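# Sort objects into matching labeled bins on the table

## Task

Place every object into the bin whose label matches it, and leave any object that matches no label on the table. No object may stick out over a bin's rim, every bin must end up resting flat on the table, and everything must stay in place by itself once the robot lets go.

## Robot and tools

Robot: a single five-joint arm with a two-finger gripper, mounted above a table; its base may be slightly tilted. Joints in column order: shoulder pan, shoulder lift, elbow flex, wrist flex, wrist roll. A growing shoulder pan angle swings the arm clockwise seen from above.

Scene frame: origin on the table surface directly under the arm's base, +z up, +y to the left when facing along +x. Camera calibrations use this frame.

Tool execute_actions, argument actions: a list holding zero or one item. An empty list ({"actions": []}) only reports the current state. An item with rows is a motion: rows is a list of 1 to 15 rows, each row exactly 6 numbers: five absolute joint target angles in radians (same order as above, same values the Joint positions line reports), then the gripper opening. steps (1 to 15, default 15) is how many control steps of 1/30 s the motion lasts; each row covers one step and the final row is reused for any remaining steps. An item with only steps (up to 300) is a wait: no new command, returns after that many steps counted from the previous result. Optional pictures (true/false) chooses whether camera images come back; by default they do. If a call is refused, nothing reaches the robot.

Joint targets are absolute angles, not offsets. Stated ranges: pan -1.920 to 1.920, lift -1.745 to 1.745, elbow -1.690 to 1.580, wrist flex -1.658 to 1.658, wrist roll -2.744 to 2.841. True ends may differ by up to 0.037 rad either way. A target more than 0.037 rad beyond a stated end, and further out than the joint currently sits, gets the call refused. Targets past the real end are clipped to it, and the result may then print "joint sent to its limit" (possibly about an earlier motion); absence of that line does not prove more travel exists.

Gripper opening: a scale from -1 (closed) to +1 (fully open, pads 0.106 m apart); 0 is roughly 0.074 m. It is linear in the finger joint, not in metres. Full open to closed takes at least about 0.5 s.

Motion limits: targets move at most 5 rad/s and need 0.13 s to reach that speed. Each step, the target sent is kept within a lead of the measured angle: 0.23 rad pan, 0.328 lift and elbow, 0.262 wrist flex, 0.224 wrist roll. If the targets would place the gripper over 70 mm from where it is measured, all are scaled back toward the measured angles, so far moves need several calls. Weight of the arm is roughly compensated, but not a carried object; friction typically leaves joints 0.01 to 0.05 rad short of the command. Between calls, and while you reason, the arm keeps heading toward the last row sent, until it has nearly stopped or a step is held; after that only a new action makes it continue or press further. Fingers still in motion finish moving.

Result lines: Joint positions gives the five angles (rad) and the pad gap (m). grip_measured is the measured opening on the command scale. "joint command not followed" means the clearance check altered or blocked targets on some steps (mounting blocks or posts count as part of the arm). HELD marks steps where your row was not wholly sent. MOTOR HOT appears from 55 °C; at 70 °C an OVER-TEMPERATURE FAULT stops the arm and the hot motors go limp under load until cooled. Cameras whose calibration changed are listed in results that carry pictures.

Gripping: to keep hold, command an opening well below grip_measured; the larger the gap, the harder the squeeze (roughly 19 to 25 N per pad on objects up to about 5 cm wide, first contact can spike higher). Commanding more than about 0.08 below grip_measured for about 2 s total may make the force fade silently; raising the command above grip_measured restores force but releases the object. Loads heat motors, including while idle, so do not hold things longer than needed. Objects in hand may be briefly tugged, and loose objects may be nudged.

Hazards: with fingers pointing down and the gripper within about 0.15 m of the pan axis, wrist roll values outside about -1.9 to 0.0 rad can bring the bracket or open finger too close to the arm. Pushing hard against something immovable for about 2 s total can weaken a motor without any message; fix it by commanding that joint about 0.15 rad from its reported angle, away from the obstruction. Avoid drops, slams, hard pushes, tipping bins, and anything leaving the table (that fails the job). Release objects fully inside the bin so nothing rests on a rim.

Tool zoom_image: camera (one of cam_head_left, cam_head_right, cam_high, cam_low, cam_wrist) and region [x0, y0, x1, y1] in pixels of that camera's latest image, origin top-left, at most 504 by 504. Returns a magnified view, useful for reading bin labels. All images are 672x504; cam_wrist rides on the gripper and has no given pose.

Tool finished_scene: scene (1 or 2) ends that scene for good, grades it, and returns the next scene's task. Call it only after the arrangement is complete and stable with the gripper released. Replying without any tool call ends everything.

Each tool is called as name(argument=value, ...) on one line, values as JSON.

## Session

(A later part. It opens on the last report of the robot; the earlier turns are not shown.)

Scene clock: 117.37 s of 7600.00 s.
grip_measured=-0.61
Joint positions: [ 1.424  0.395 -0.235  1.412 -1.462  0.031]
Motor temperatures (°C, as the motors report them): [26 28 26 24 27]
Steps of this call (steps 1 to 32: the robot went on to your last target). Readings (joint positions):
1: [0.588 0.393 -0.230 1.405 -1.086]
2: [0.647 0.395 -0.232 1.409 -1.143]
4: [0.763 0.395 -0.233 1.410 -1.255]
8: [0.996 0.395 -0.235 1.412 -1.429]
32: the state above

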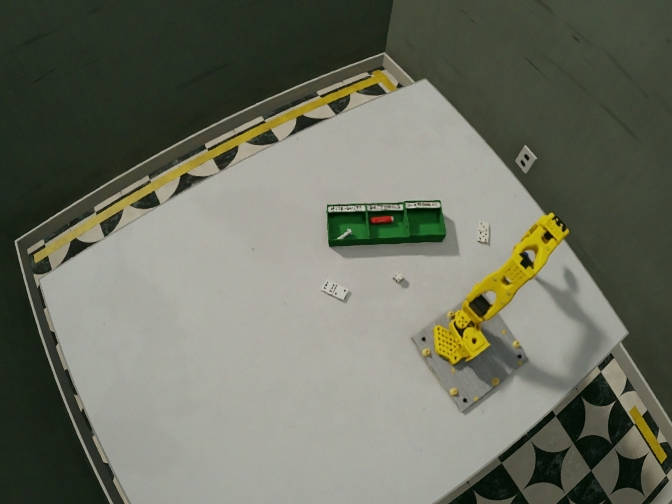

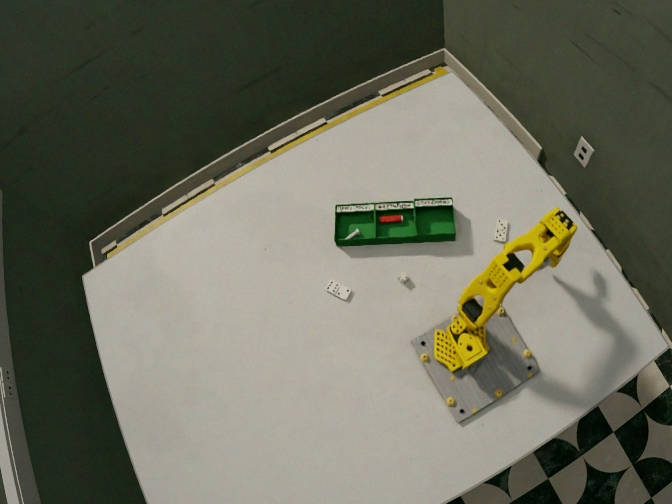

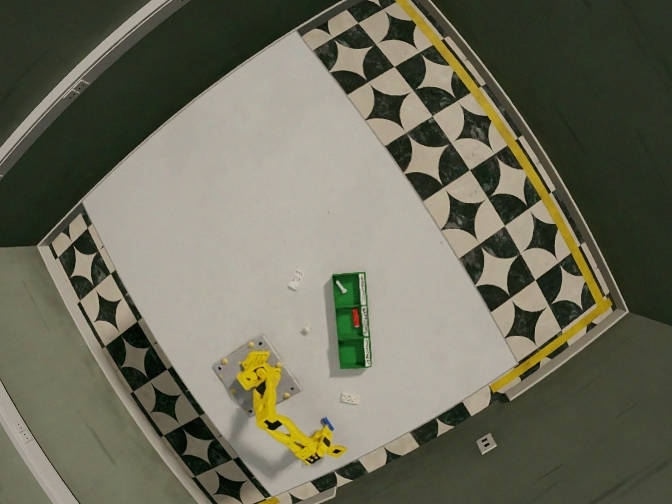

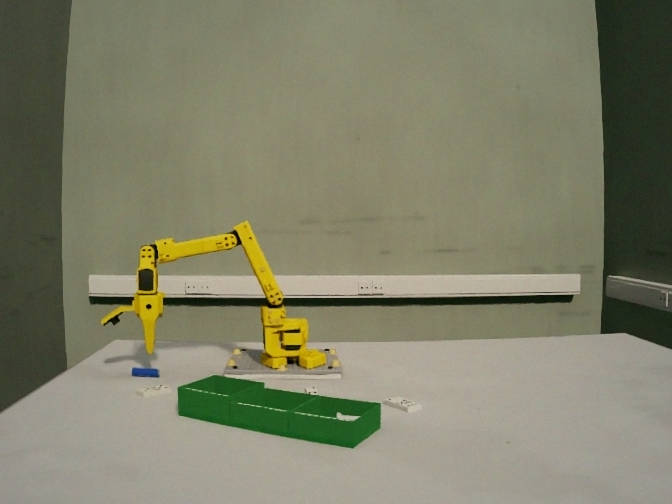

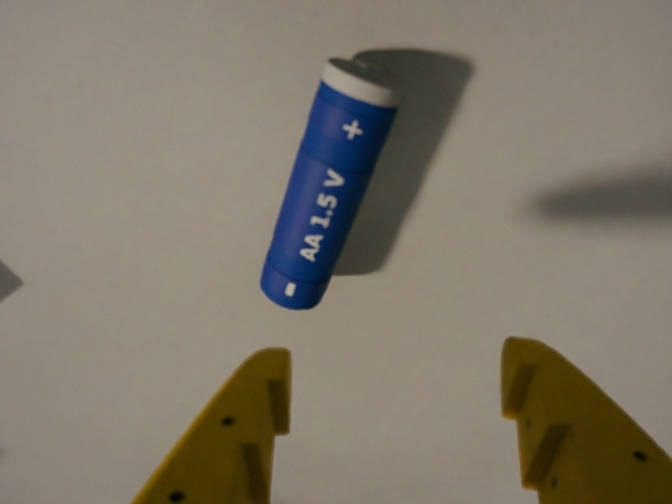

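execute_actions(actions=[{"rows":[[1.41,0.42,-0.27,1.4,-1.55,-0.6],[1.4,0.47,-0.31,1.38,-1.64,-0.6],[1.39,0.52,-0.34,1.36,-1.73,-0.6],[1.39,0.56,-0.35,1.35,-1.73,-0.6],[1.39,0.585,-0.35,1.34,-1.73,-0.6]],"steps":15}])

Scene clock: 120.00 s of 7600.00 s.
grip_measured=-0.61
Joint positions: [ 1.395  0.568 -0.333  1.347 -1.722  0.031]
Motor temperatures (°C, as the motors report them): [26 28 26 24 27]
Steps of this call (steps 1 to 15: the robot went on to your last target; steps 16 to 64: nothing new was sent; steps 65 to 79: all 15 steps of this action). Readings (joint positions):
65: [1.424 0.395 -0.235 1.412 -1.464]
66: [1.423 0.398 -0.241 1.410 -1.475]
68: [1.409 0.441 -0.284 1.390 -1.559]
72: [1.397 0.556 -0.329 1.353 -1.702]
79: the state above

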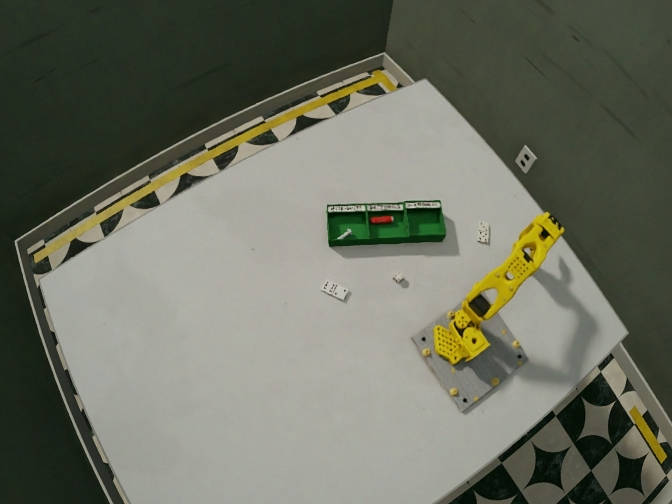

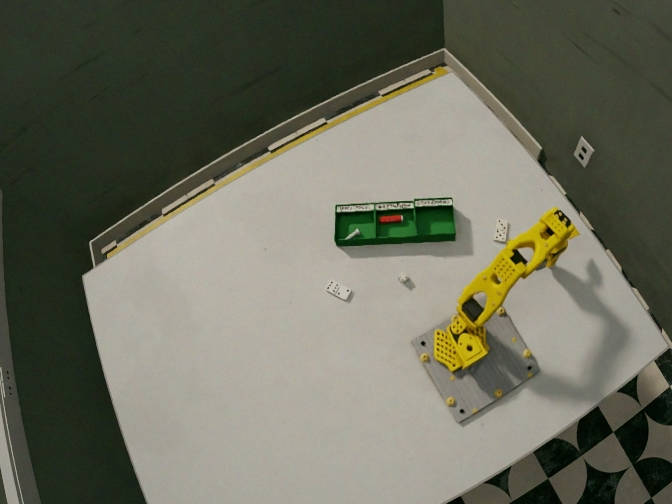

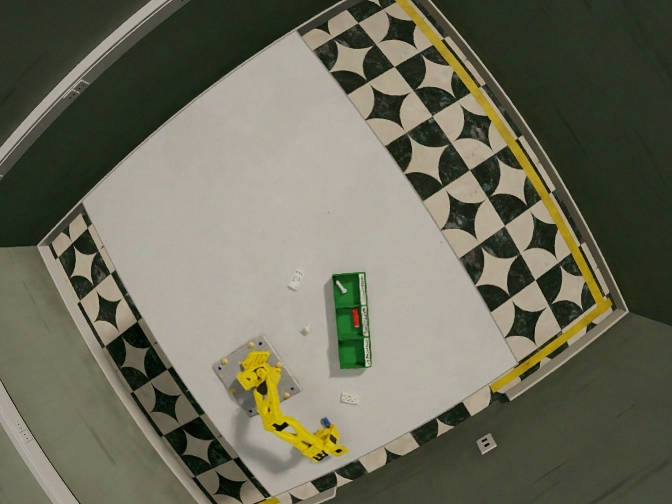

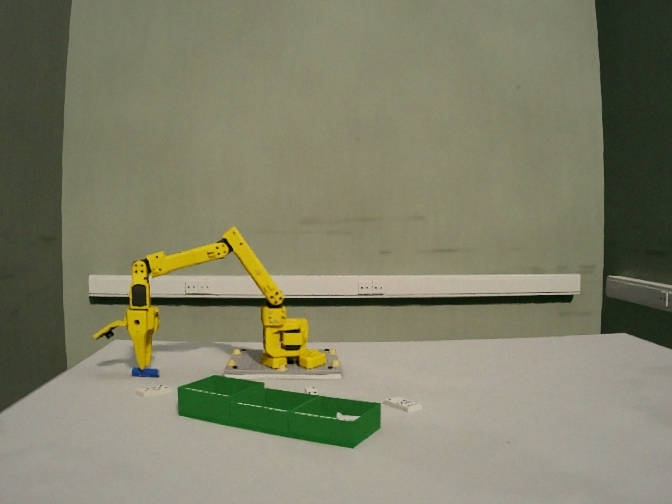

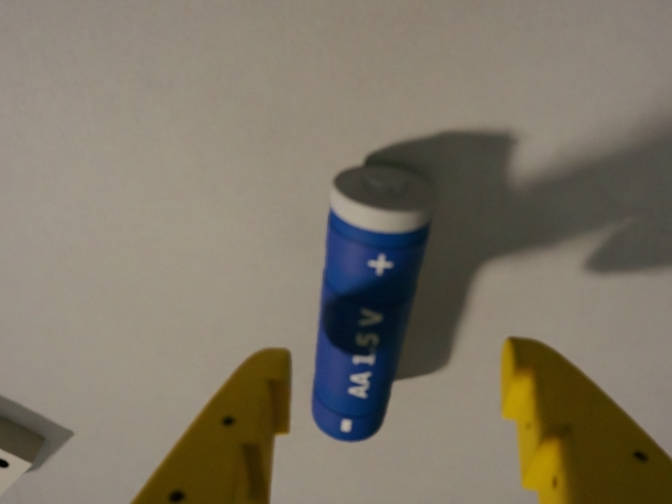

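execute_actions(actions=[{"rows":[[1.375,0.585,-0.34,1.33,-1.77,-0.62],[1.375,0.595,-0.32,1.3,-1.77,-0.62],[1.375,0.605,-0.3,1.27,-1.77,-0.62],[1.375,0.61,-0.275,1.245,-1.77,-0.62]],"steps":13}])

Scene clock: 122.10 s of 7600.00 s.
grip_measured=-0.61
Joint positions: [ 1.381  0.591 -0.293  1.254 -1.763  0.031]
Motor temperatures (°C, as the motors report them): [26 28 26 24 27]
Steps of this call (steps 1 to 15: the robot went on to your last target; steps 16 to 50: nothing new was sent; steps 51 to 63: all 13 steps of this action). Readings (joint positions):
51: [1.395 0.568 -0.335 1.347 -1.723]
52: [1.392 0.568 -0.335 1.344 -1.732]
54: [1.384 0.576 -0.327 1.313 -1.751]
58: [1.381 0.591 -0.293 1.260 -1.761]
63: the state above

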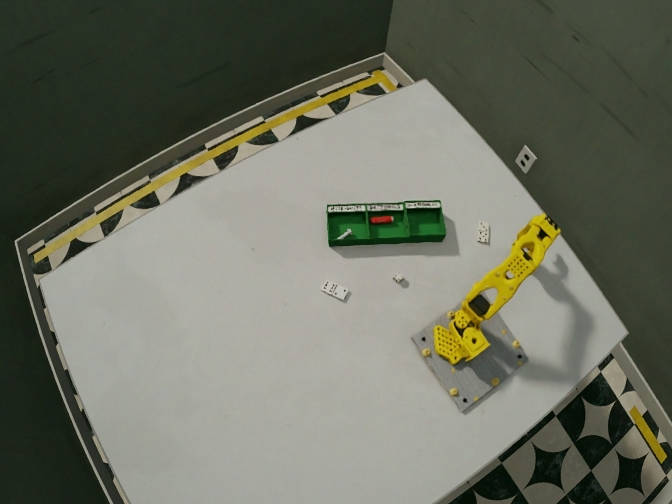

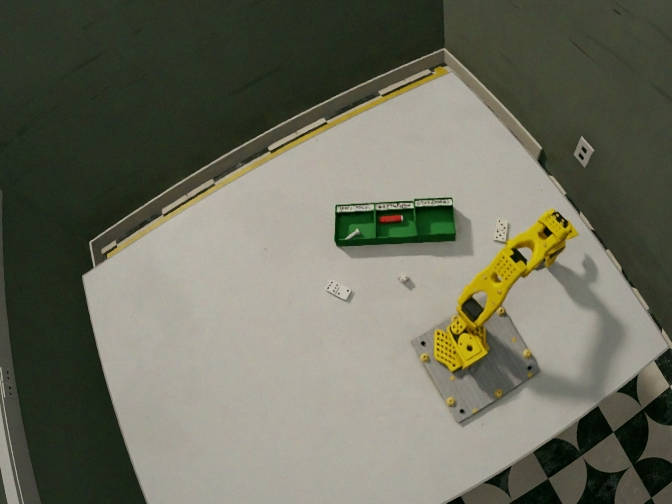

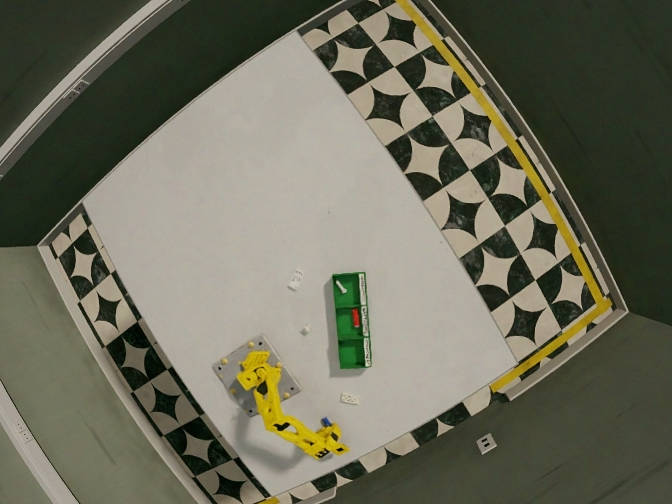

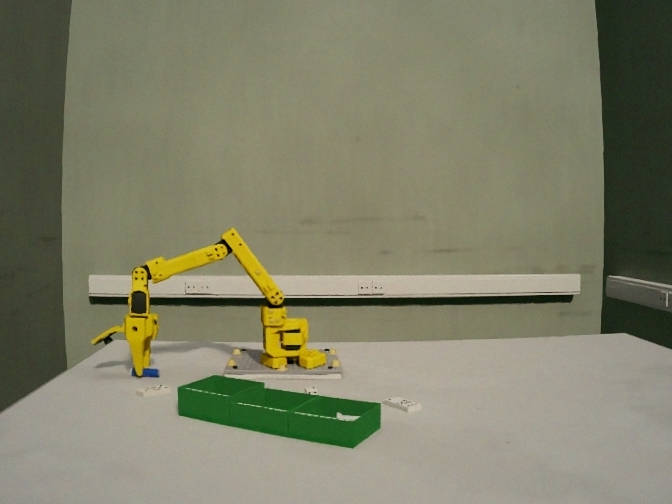

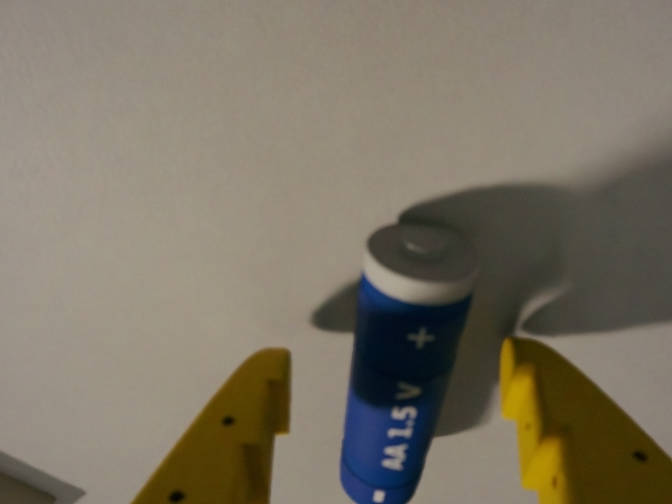

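execute_actions(actions=[{"rows":[[1.385,0.55,-0.25,1.23,-1.8,-0.62],[1.385,0.51,-0.2,1.21,-1.8,-0.62],[1.385,0.49,-0.16,1.2,-1.8,-0.62],[1.385,0.49,-0.16,1.2,-1.8,-0.62],[1.385,0.49,-0.16,1.2,-1.8,-0.62],[1.385,0.51,-0.14,1.17,-1.8,-0.62],[1.385,0.53,-0.12,1.15,-1.8,-0.62]],"steps":15}])

Scene clock: 124.27 s of 7600.00 s.
grip_measured=-0.61
Joint positions: [ 1.381  0.518 -0.141  1.166 -1.792  0.031]
Motor temperatures (°C, as the motors report them): [26 28 26 24 27]
Steps of this call (steps 1 to 15: the robot went on to your last target; steps 16 to 50: nothing new was sent; steps 51 to 65: all 15 steps of this action). Readings (joint positions):
51: [1.381 0.591 -0.293 1.252 -1.764]
52: [1.381 0.590 -0.283 1.246 -1.771]
54: [1.381 0.551 -0.232 1.224 -1.784]
58: [1.381 0.518 -0.161 1.186 -1.791]
65: the state above

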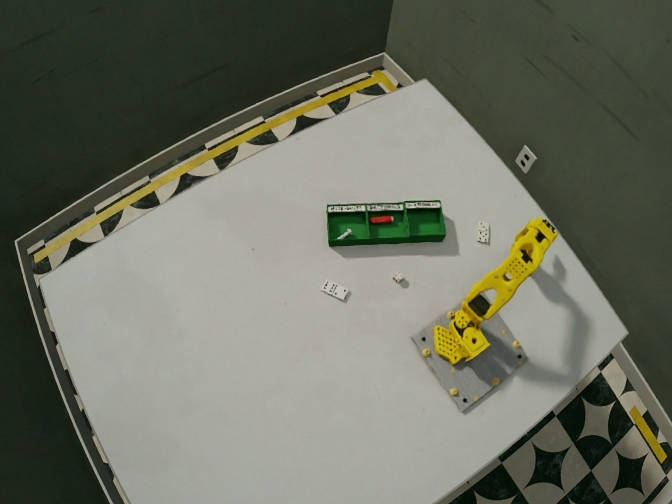

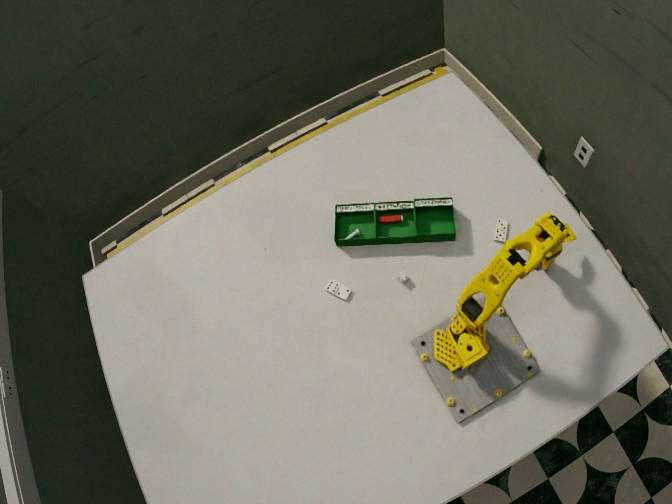

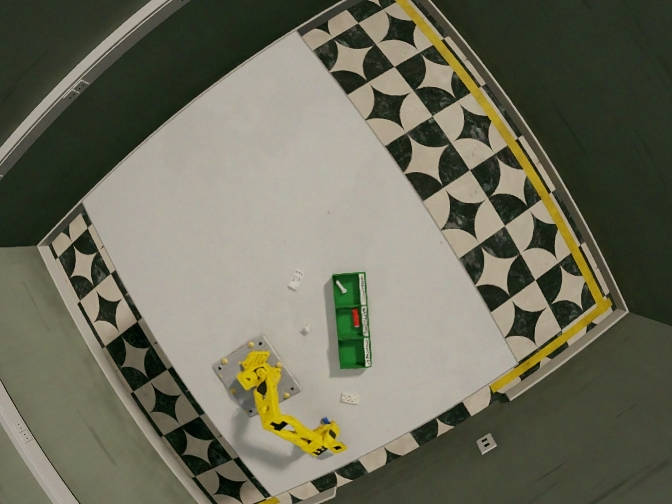

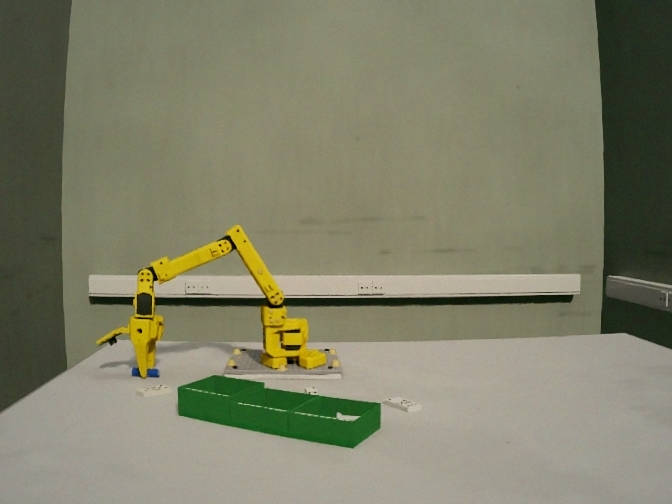

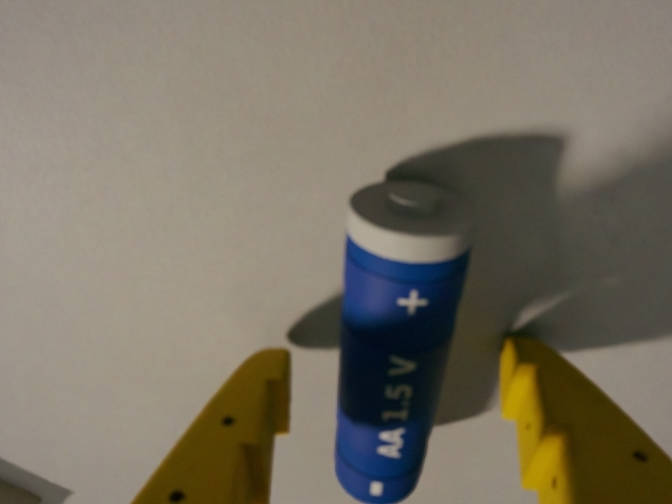

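Good; nearly down. Slightly lower and close.

execute_actions(actions=[{"rows":[[1.385,0.535,-0.115,1.15,-1.8,-0.62],[1.385,0.535,-0.115,1.15,-1.8,-0.62],[1.385,0.535,-0.115,1.15,-1.8,-0.62],[1.385,0.535,-0.115,1.15,-1.8,-0.68],[1.385,0.535,-0.115,1.15,-1.8,-0.73],[1.385,0.535,-0.115,1.15,-1.8,-0.77],[1.385,0.535,-0.115,1.15,-1.8,-0.81],[1.385,0.535,-0.115,1.15,-1.8,-0.84],[1.385,0.535,-0.115,1.15,-1.8,-0.87],[1.385,0.535,-0.115,1.15,-1.8,-0.89],[1.385,0.535,-0.115,1.15,-1.8,-0.91]],"steps":15}])

Scene clock: 126.00 s of 7600.00 s.
grip_measured=-0.84
Joint positions: [ 1.384  0.518 -0.135  1.157 -1.792  0.014]
Motor temperatures (°C, as the motors report them): [26 28 26 24 27]
Steps of this call (steps 1 to 15: the robot went on to your last target; steps 16 to 37: nothing new was sent; steps 38 to 52: all 15 steps of this action). Readings (joint positions):
38: [1.381 0.518 -0.141 1.165 -1.792]
39: [1.381 0.518 -0.140 1.165 -1.792]
41: [1.381 0.518 -0.140 1.163 -1.792]
45: [1.384 0.518 -0.140 1.160 -1.792]
52: the state above

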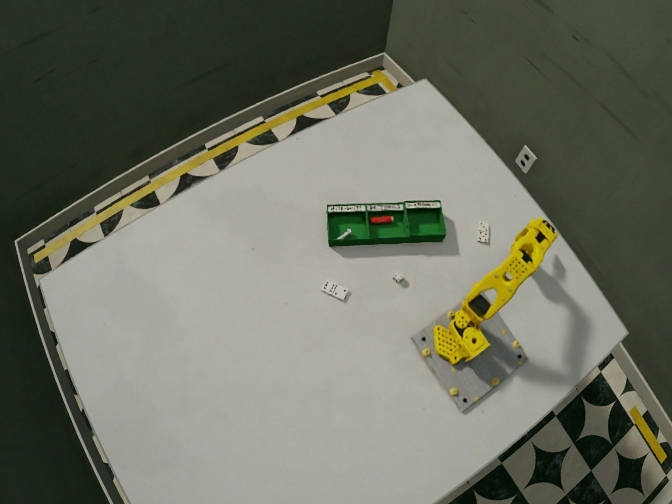

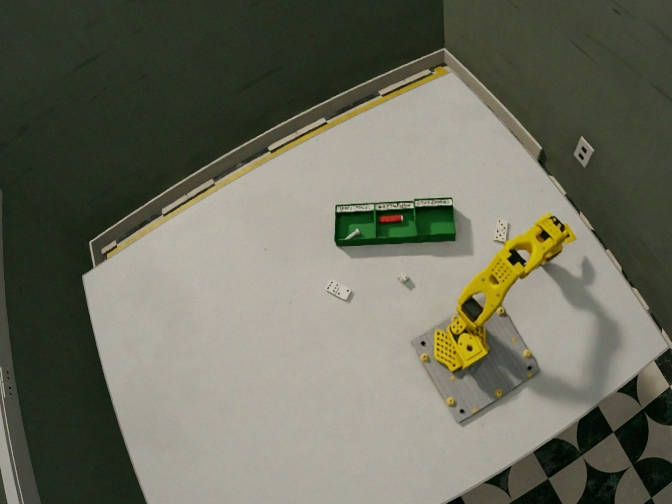

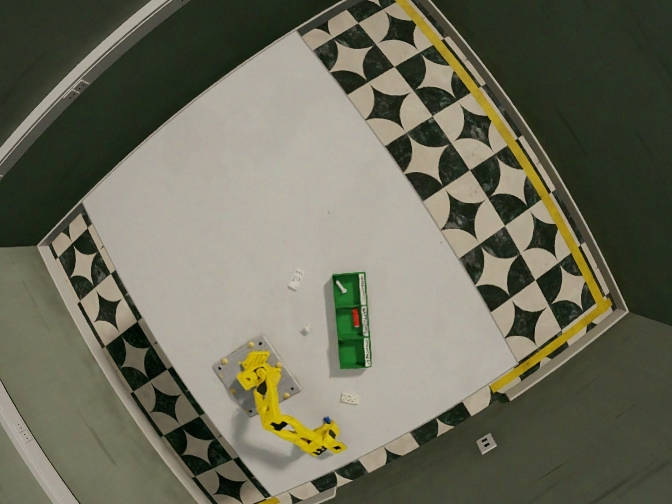

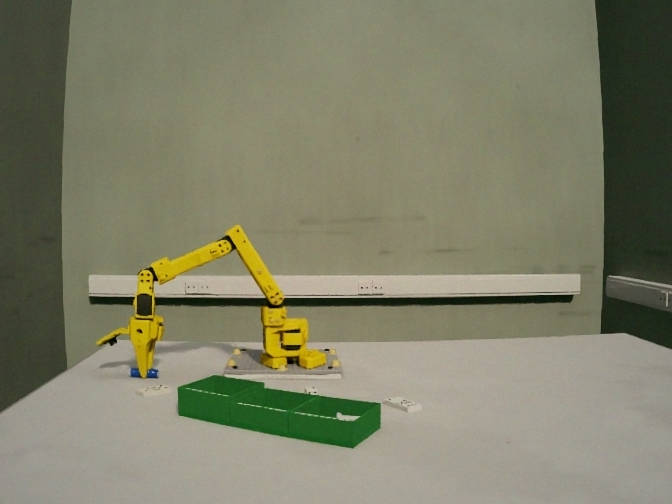

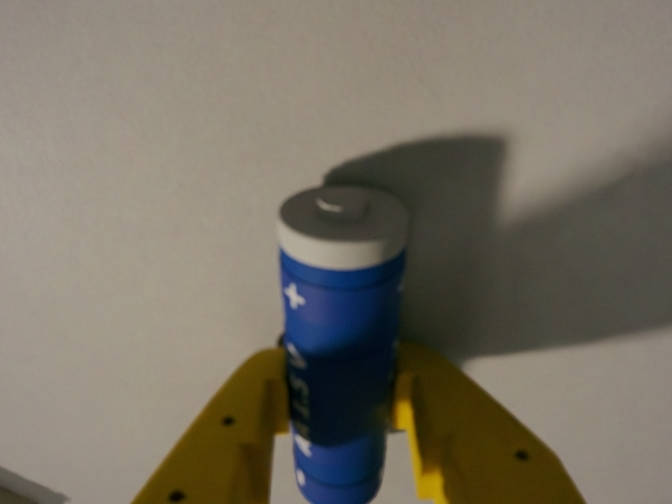

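execute_actions(actions=[{"rows":[[1.385,0.5,-0.14,1.17,-1.8,-0.91],[1.385,0.46,-0.16,1.22,-1.8,-0.91],[1.385,0.41,-0.18,1.27,-1.8,-0.91],[1.385,0.35,-0.19,1.31,-1.8,-0.91],[1.385,0.29,-0.2,1.33,-1.8,-0.91],[1.33,0.24,-0.2,1.33,-1.75,-0.91],[1.23,0.21,-0.2,1.33,-1.65,-0.91],[1.13,0.2,-0.2,1.32,-1.55,-0.91],[1.03,0.2,-0.2,1.31,-1.45,-0.91],[0.93,0.2,-0.2,1.31,-1.35,-0.91],[0.83,0.2,-0.2,1.31,-1.25,-0.91],[0.73,0.2,-0.2,1.31,-1.15,-0.91],[0.63,0.2,-0.2,1.31,-1.05,-0.91],[0.53,0.2,-0.2,1.31,-0.95,-0.91],[0.43,0.2,-0.2,1.31,-0.85,-0.91]],"steps":15}], pictures=false)

execute_actions(actions=[{"rows":[[0.75,0.21,-0.2,1.31,-1.15,-0.91],[0.65,0.21,-0.2,1.31,-1.05,-0.91],[0.55,0.21,-0.2,1.31,-0.95,-0.91],[0.45,0.21,-0.2,1.31,-0.85,-0.91],[0.35,0.21,-0.2,1.31,-0.75,-0.91],[0.25,0.22,-0.2,1.31,-0.65,-0.91],[0.15,0.22,-0.2,1.31,-0.55,-0.91],[0.07,0.23,-0.2,1.31,-0.47,-0.91],[0.01,0.235,-0.19,1.31,-0.42,-0.91]],"steps":15}], pictures=false)

execute_actions(actions=[{"steps":8}])

Scene clock: 132.17 s of 7600.00 s.
grip_measured=-0.84
Joint positions: [ 0.956  0.215 -0.187  1.309 -1.37   0.014]
Motor temperatures (°C, as the motors report them): [26 28 26 24 27]
Steps of this call (steps 1 to 15: the robot went on to your last target; steps 16 to 90: nothing new was sent; then 2.67 s passed at rest; steps 91 to 105: all 15 steps of this action). Readings (joint positions):
91: [1.384 0.518 -0.135 1.157 -1.792]
92: [1.384 0.515 -0.135 1.160 -1.792]
94: [1.384 0.485 -0.143 1.203 -1.792]
98: [1.354 0.308 -0.174 1.306 -1.758]
105: the state above

Scene clock: 132.67 s of 7600.00 s.
grip_measured=-0.84
Joint positions: [ 0.099  0.222 -0.187  1.309 -0.528  0.014]
Motor temperatures (°C, as the motors report them): [26 28 26 24 27]
Steps of this call (steps 1 to 15: all 15 steps of this action). Readings (joint positions):
1: [0.898 0.215 -0.187 1.309 -1.313]
2: [0.843 0.215 -0.187 1.309 -1.258]
4: [0.733 0.215 -0.187 1.309 -1.146]
8: [0.499 0.215 -0.187 1.309 -0.919]
15: the state above

Scene clock: 132.93 s of 7600.00 s.
grip_measured=-0.84
Joint positions: [ 0.015  0.222 -0.187  1.309 -0.428  0.014]
Motor temperatures (°C, as the motors report them): [26 28 26 24 27]
Steps of this call (steps 1 to 8: the robot went on to your last target). Readings (joint positions):
1: [0.061 0.222 -0.187 1.309 -0.488]
2: [0.036 0.222 -0.187 1.309 -0.462]
4: [0.018 0.222 -0.187 1.309 -0.439]
8: the state above

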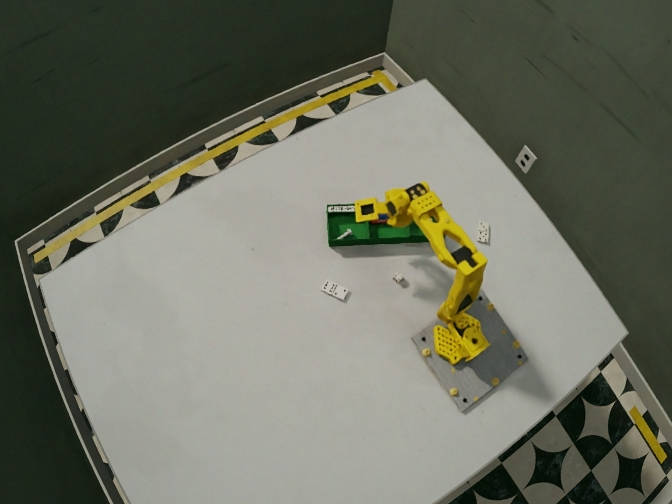

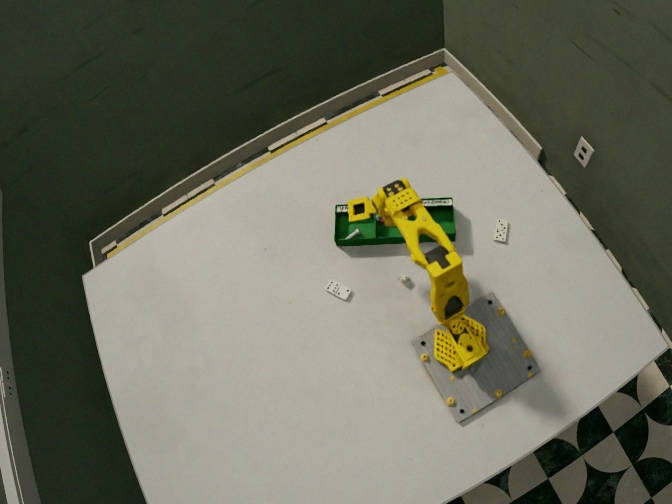

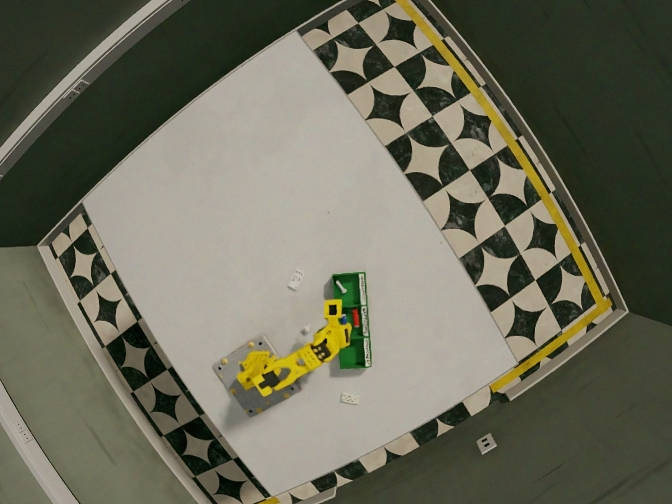

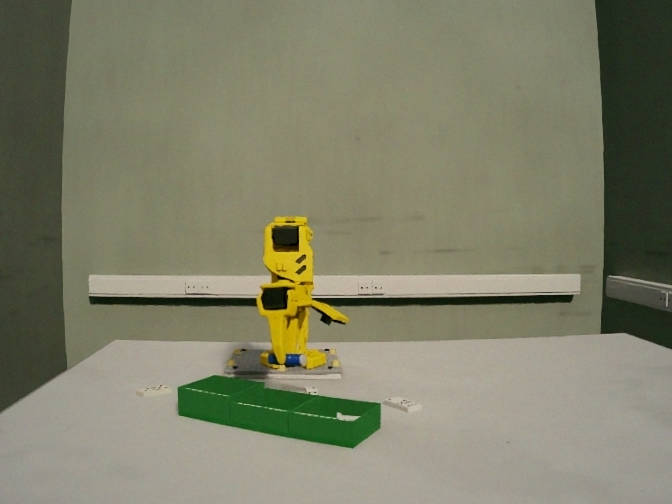

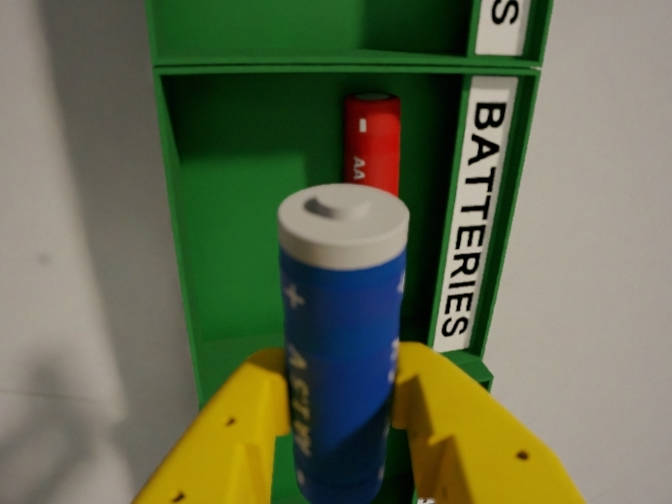

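execute_actions(actions=[{"rows":[[0.01,0.245,-0.15,1.26,-0.42,-0.91],[0.01,0.255,-0.1,1.2,-0.42,-0.91],[0.01,0.27,-0.05,1.13,-0.42,-0.91],[0.01,0.285,0.01,1.06,-0.42,-0.91],[0.01,0.297,0.062,1.0,-0.42,-0.91]],"steps":15}])

Scene clock: 137.40 s of 7600.00 s.
grip_measured=-0.84
Joint positions: [ 0.015  0.285  0.046  1.01  -0.428  0.014]
Motor temperatures (°C, as the motors report them): [26 28 26 24 27]
Steps of this call (steps 1 to 30: the robot went on to your last target; steps 31 to 100: nothing new was sent; then 0.63 s passed at rest; steps 101 to 115: all 15 steps of this action). Readings (joint positions):
101: [0.015 0.222 -0.187 1.309 -0.428]
102: [0.015 0.225 -0.183 1.301 -0.428]
104: [0.015 0.240 -0.131 1.235 -0.428]
108: [0.015 0.281 0.021 1.050 -0.428]
115: the state above

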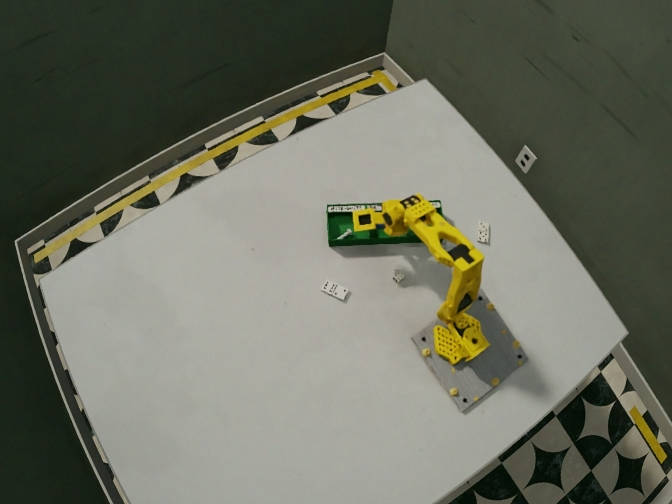

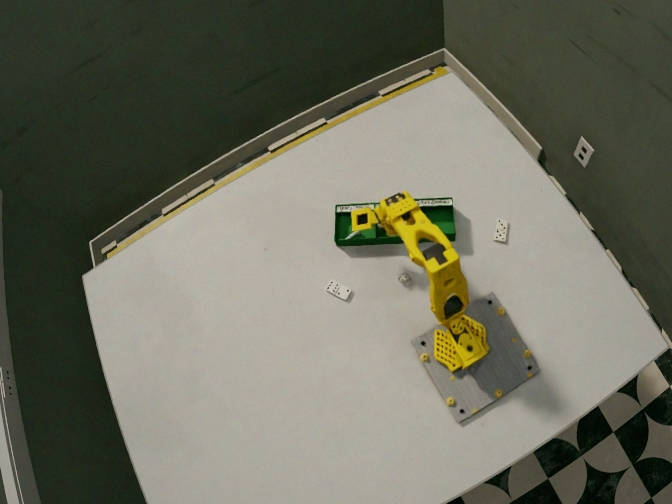

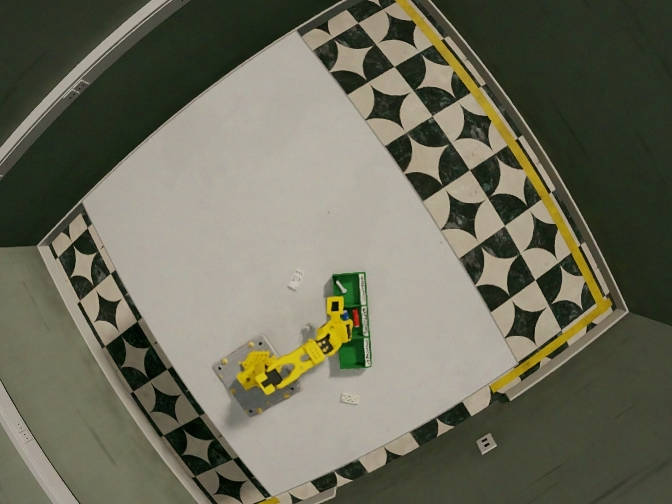

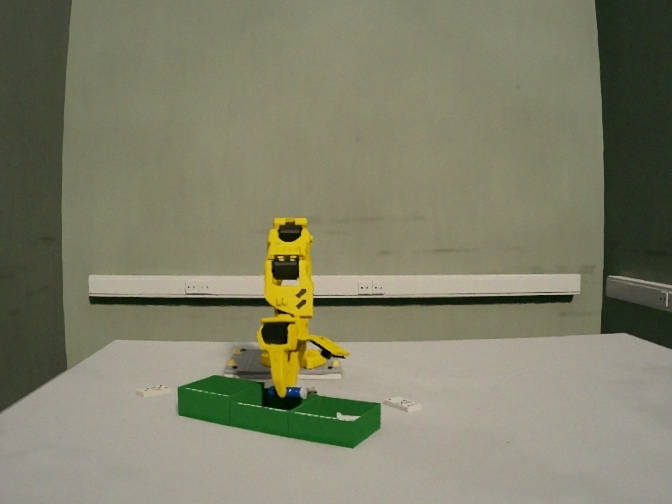

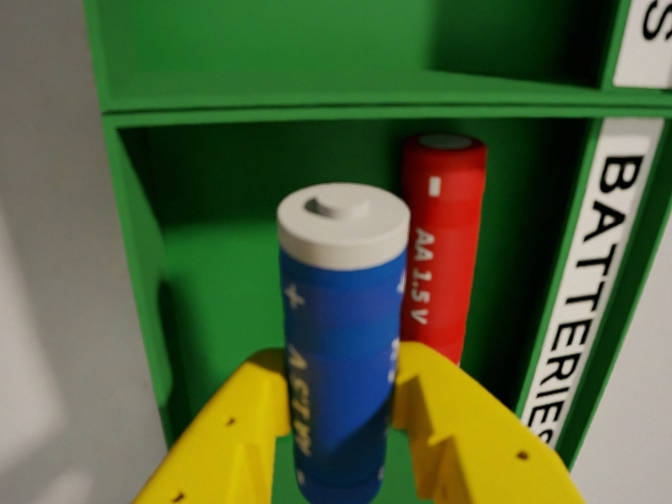

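execute_actions(actions=[{"rows":[[0.015,0.31,0.07,0.98,-0.42,-0.91],[0.015,0.325,0.08,0.95,-0.42,-0.91],[0.015,0.34,0.09,0.93,-0.42,-0.91],[0.015,0.355,0.1,0.91,-0.42,-0.91],[0.015,0.365,0.105,0.9,-0.42,-0.91]],"steps":15}])

Scene clock: 139.20 s of 7600.00 s.
grip_measured=-0.84
Joint positions: [ 0.015  0.35   0.087  0.908 -0.427  0.014]
Motor temperatures (°C, as the motors report them): [26 28 26 24 27]
Steps of this call (steps 1 to 15: the robot went on to your last target; steps 16 to 39: nothing new was sent; steps 40 to 54: all 15 steps of this action). Readings (joint positions):
40: [0.015 0.286 0.046 1.008 -0.428]
41: [0.015 0.289 0.050 1.001 -0.428]
43: [0.015 0.312 0.064 0.967 -0.427]
47: [0.015 0.349 0.087 0.915 -0.427]
54: the state above

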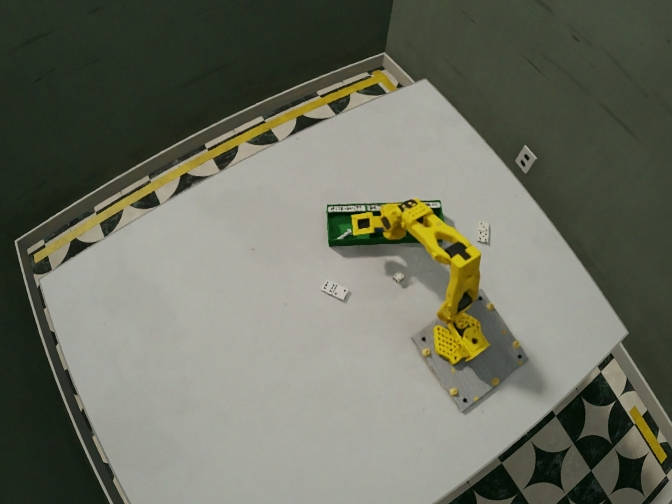

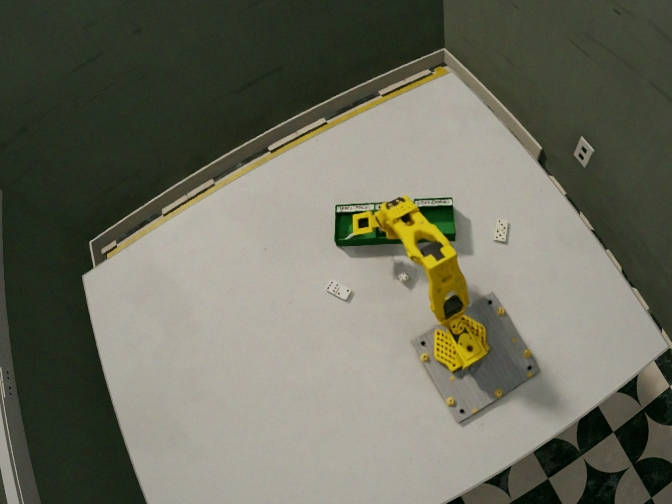

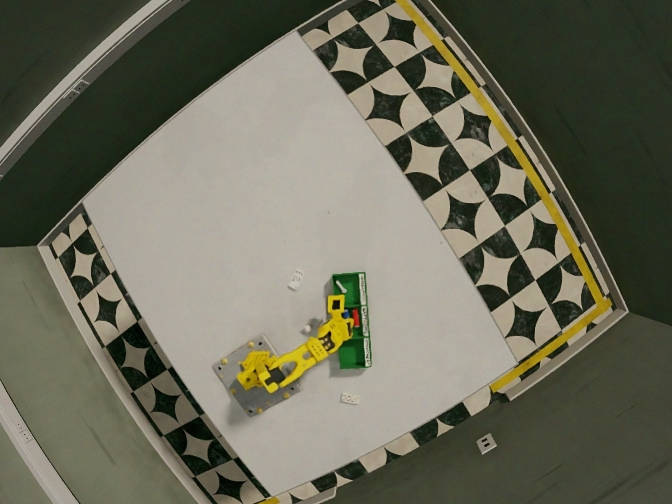

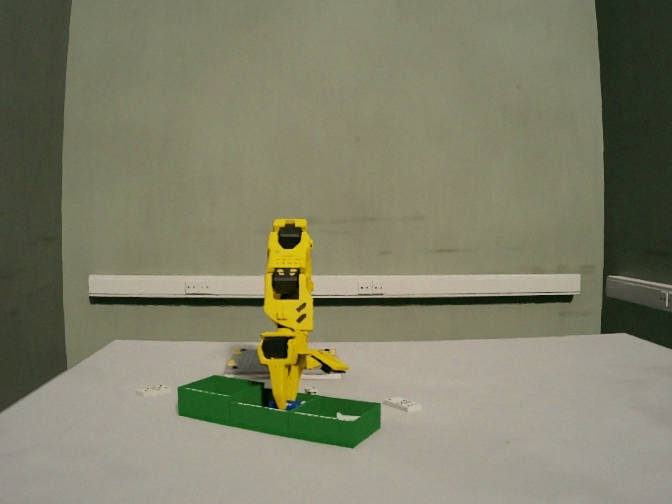

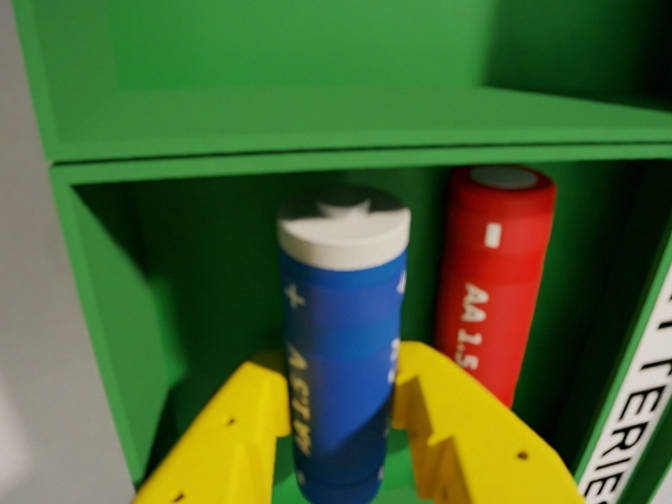

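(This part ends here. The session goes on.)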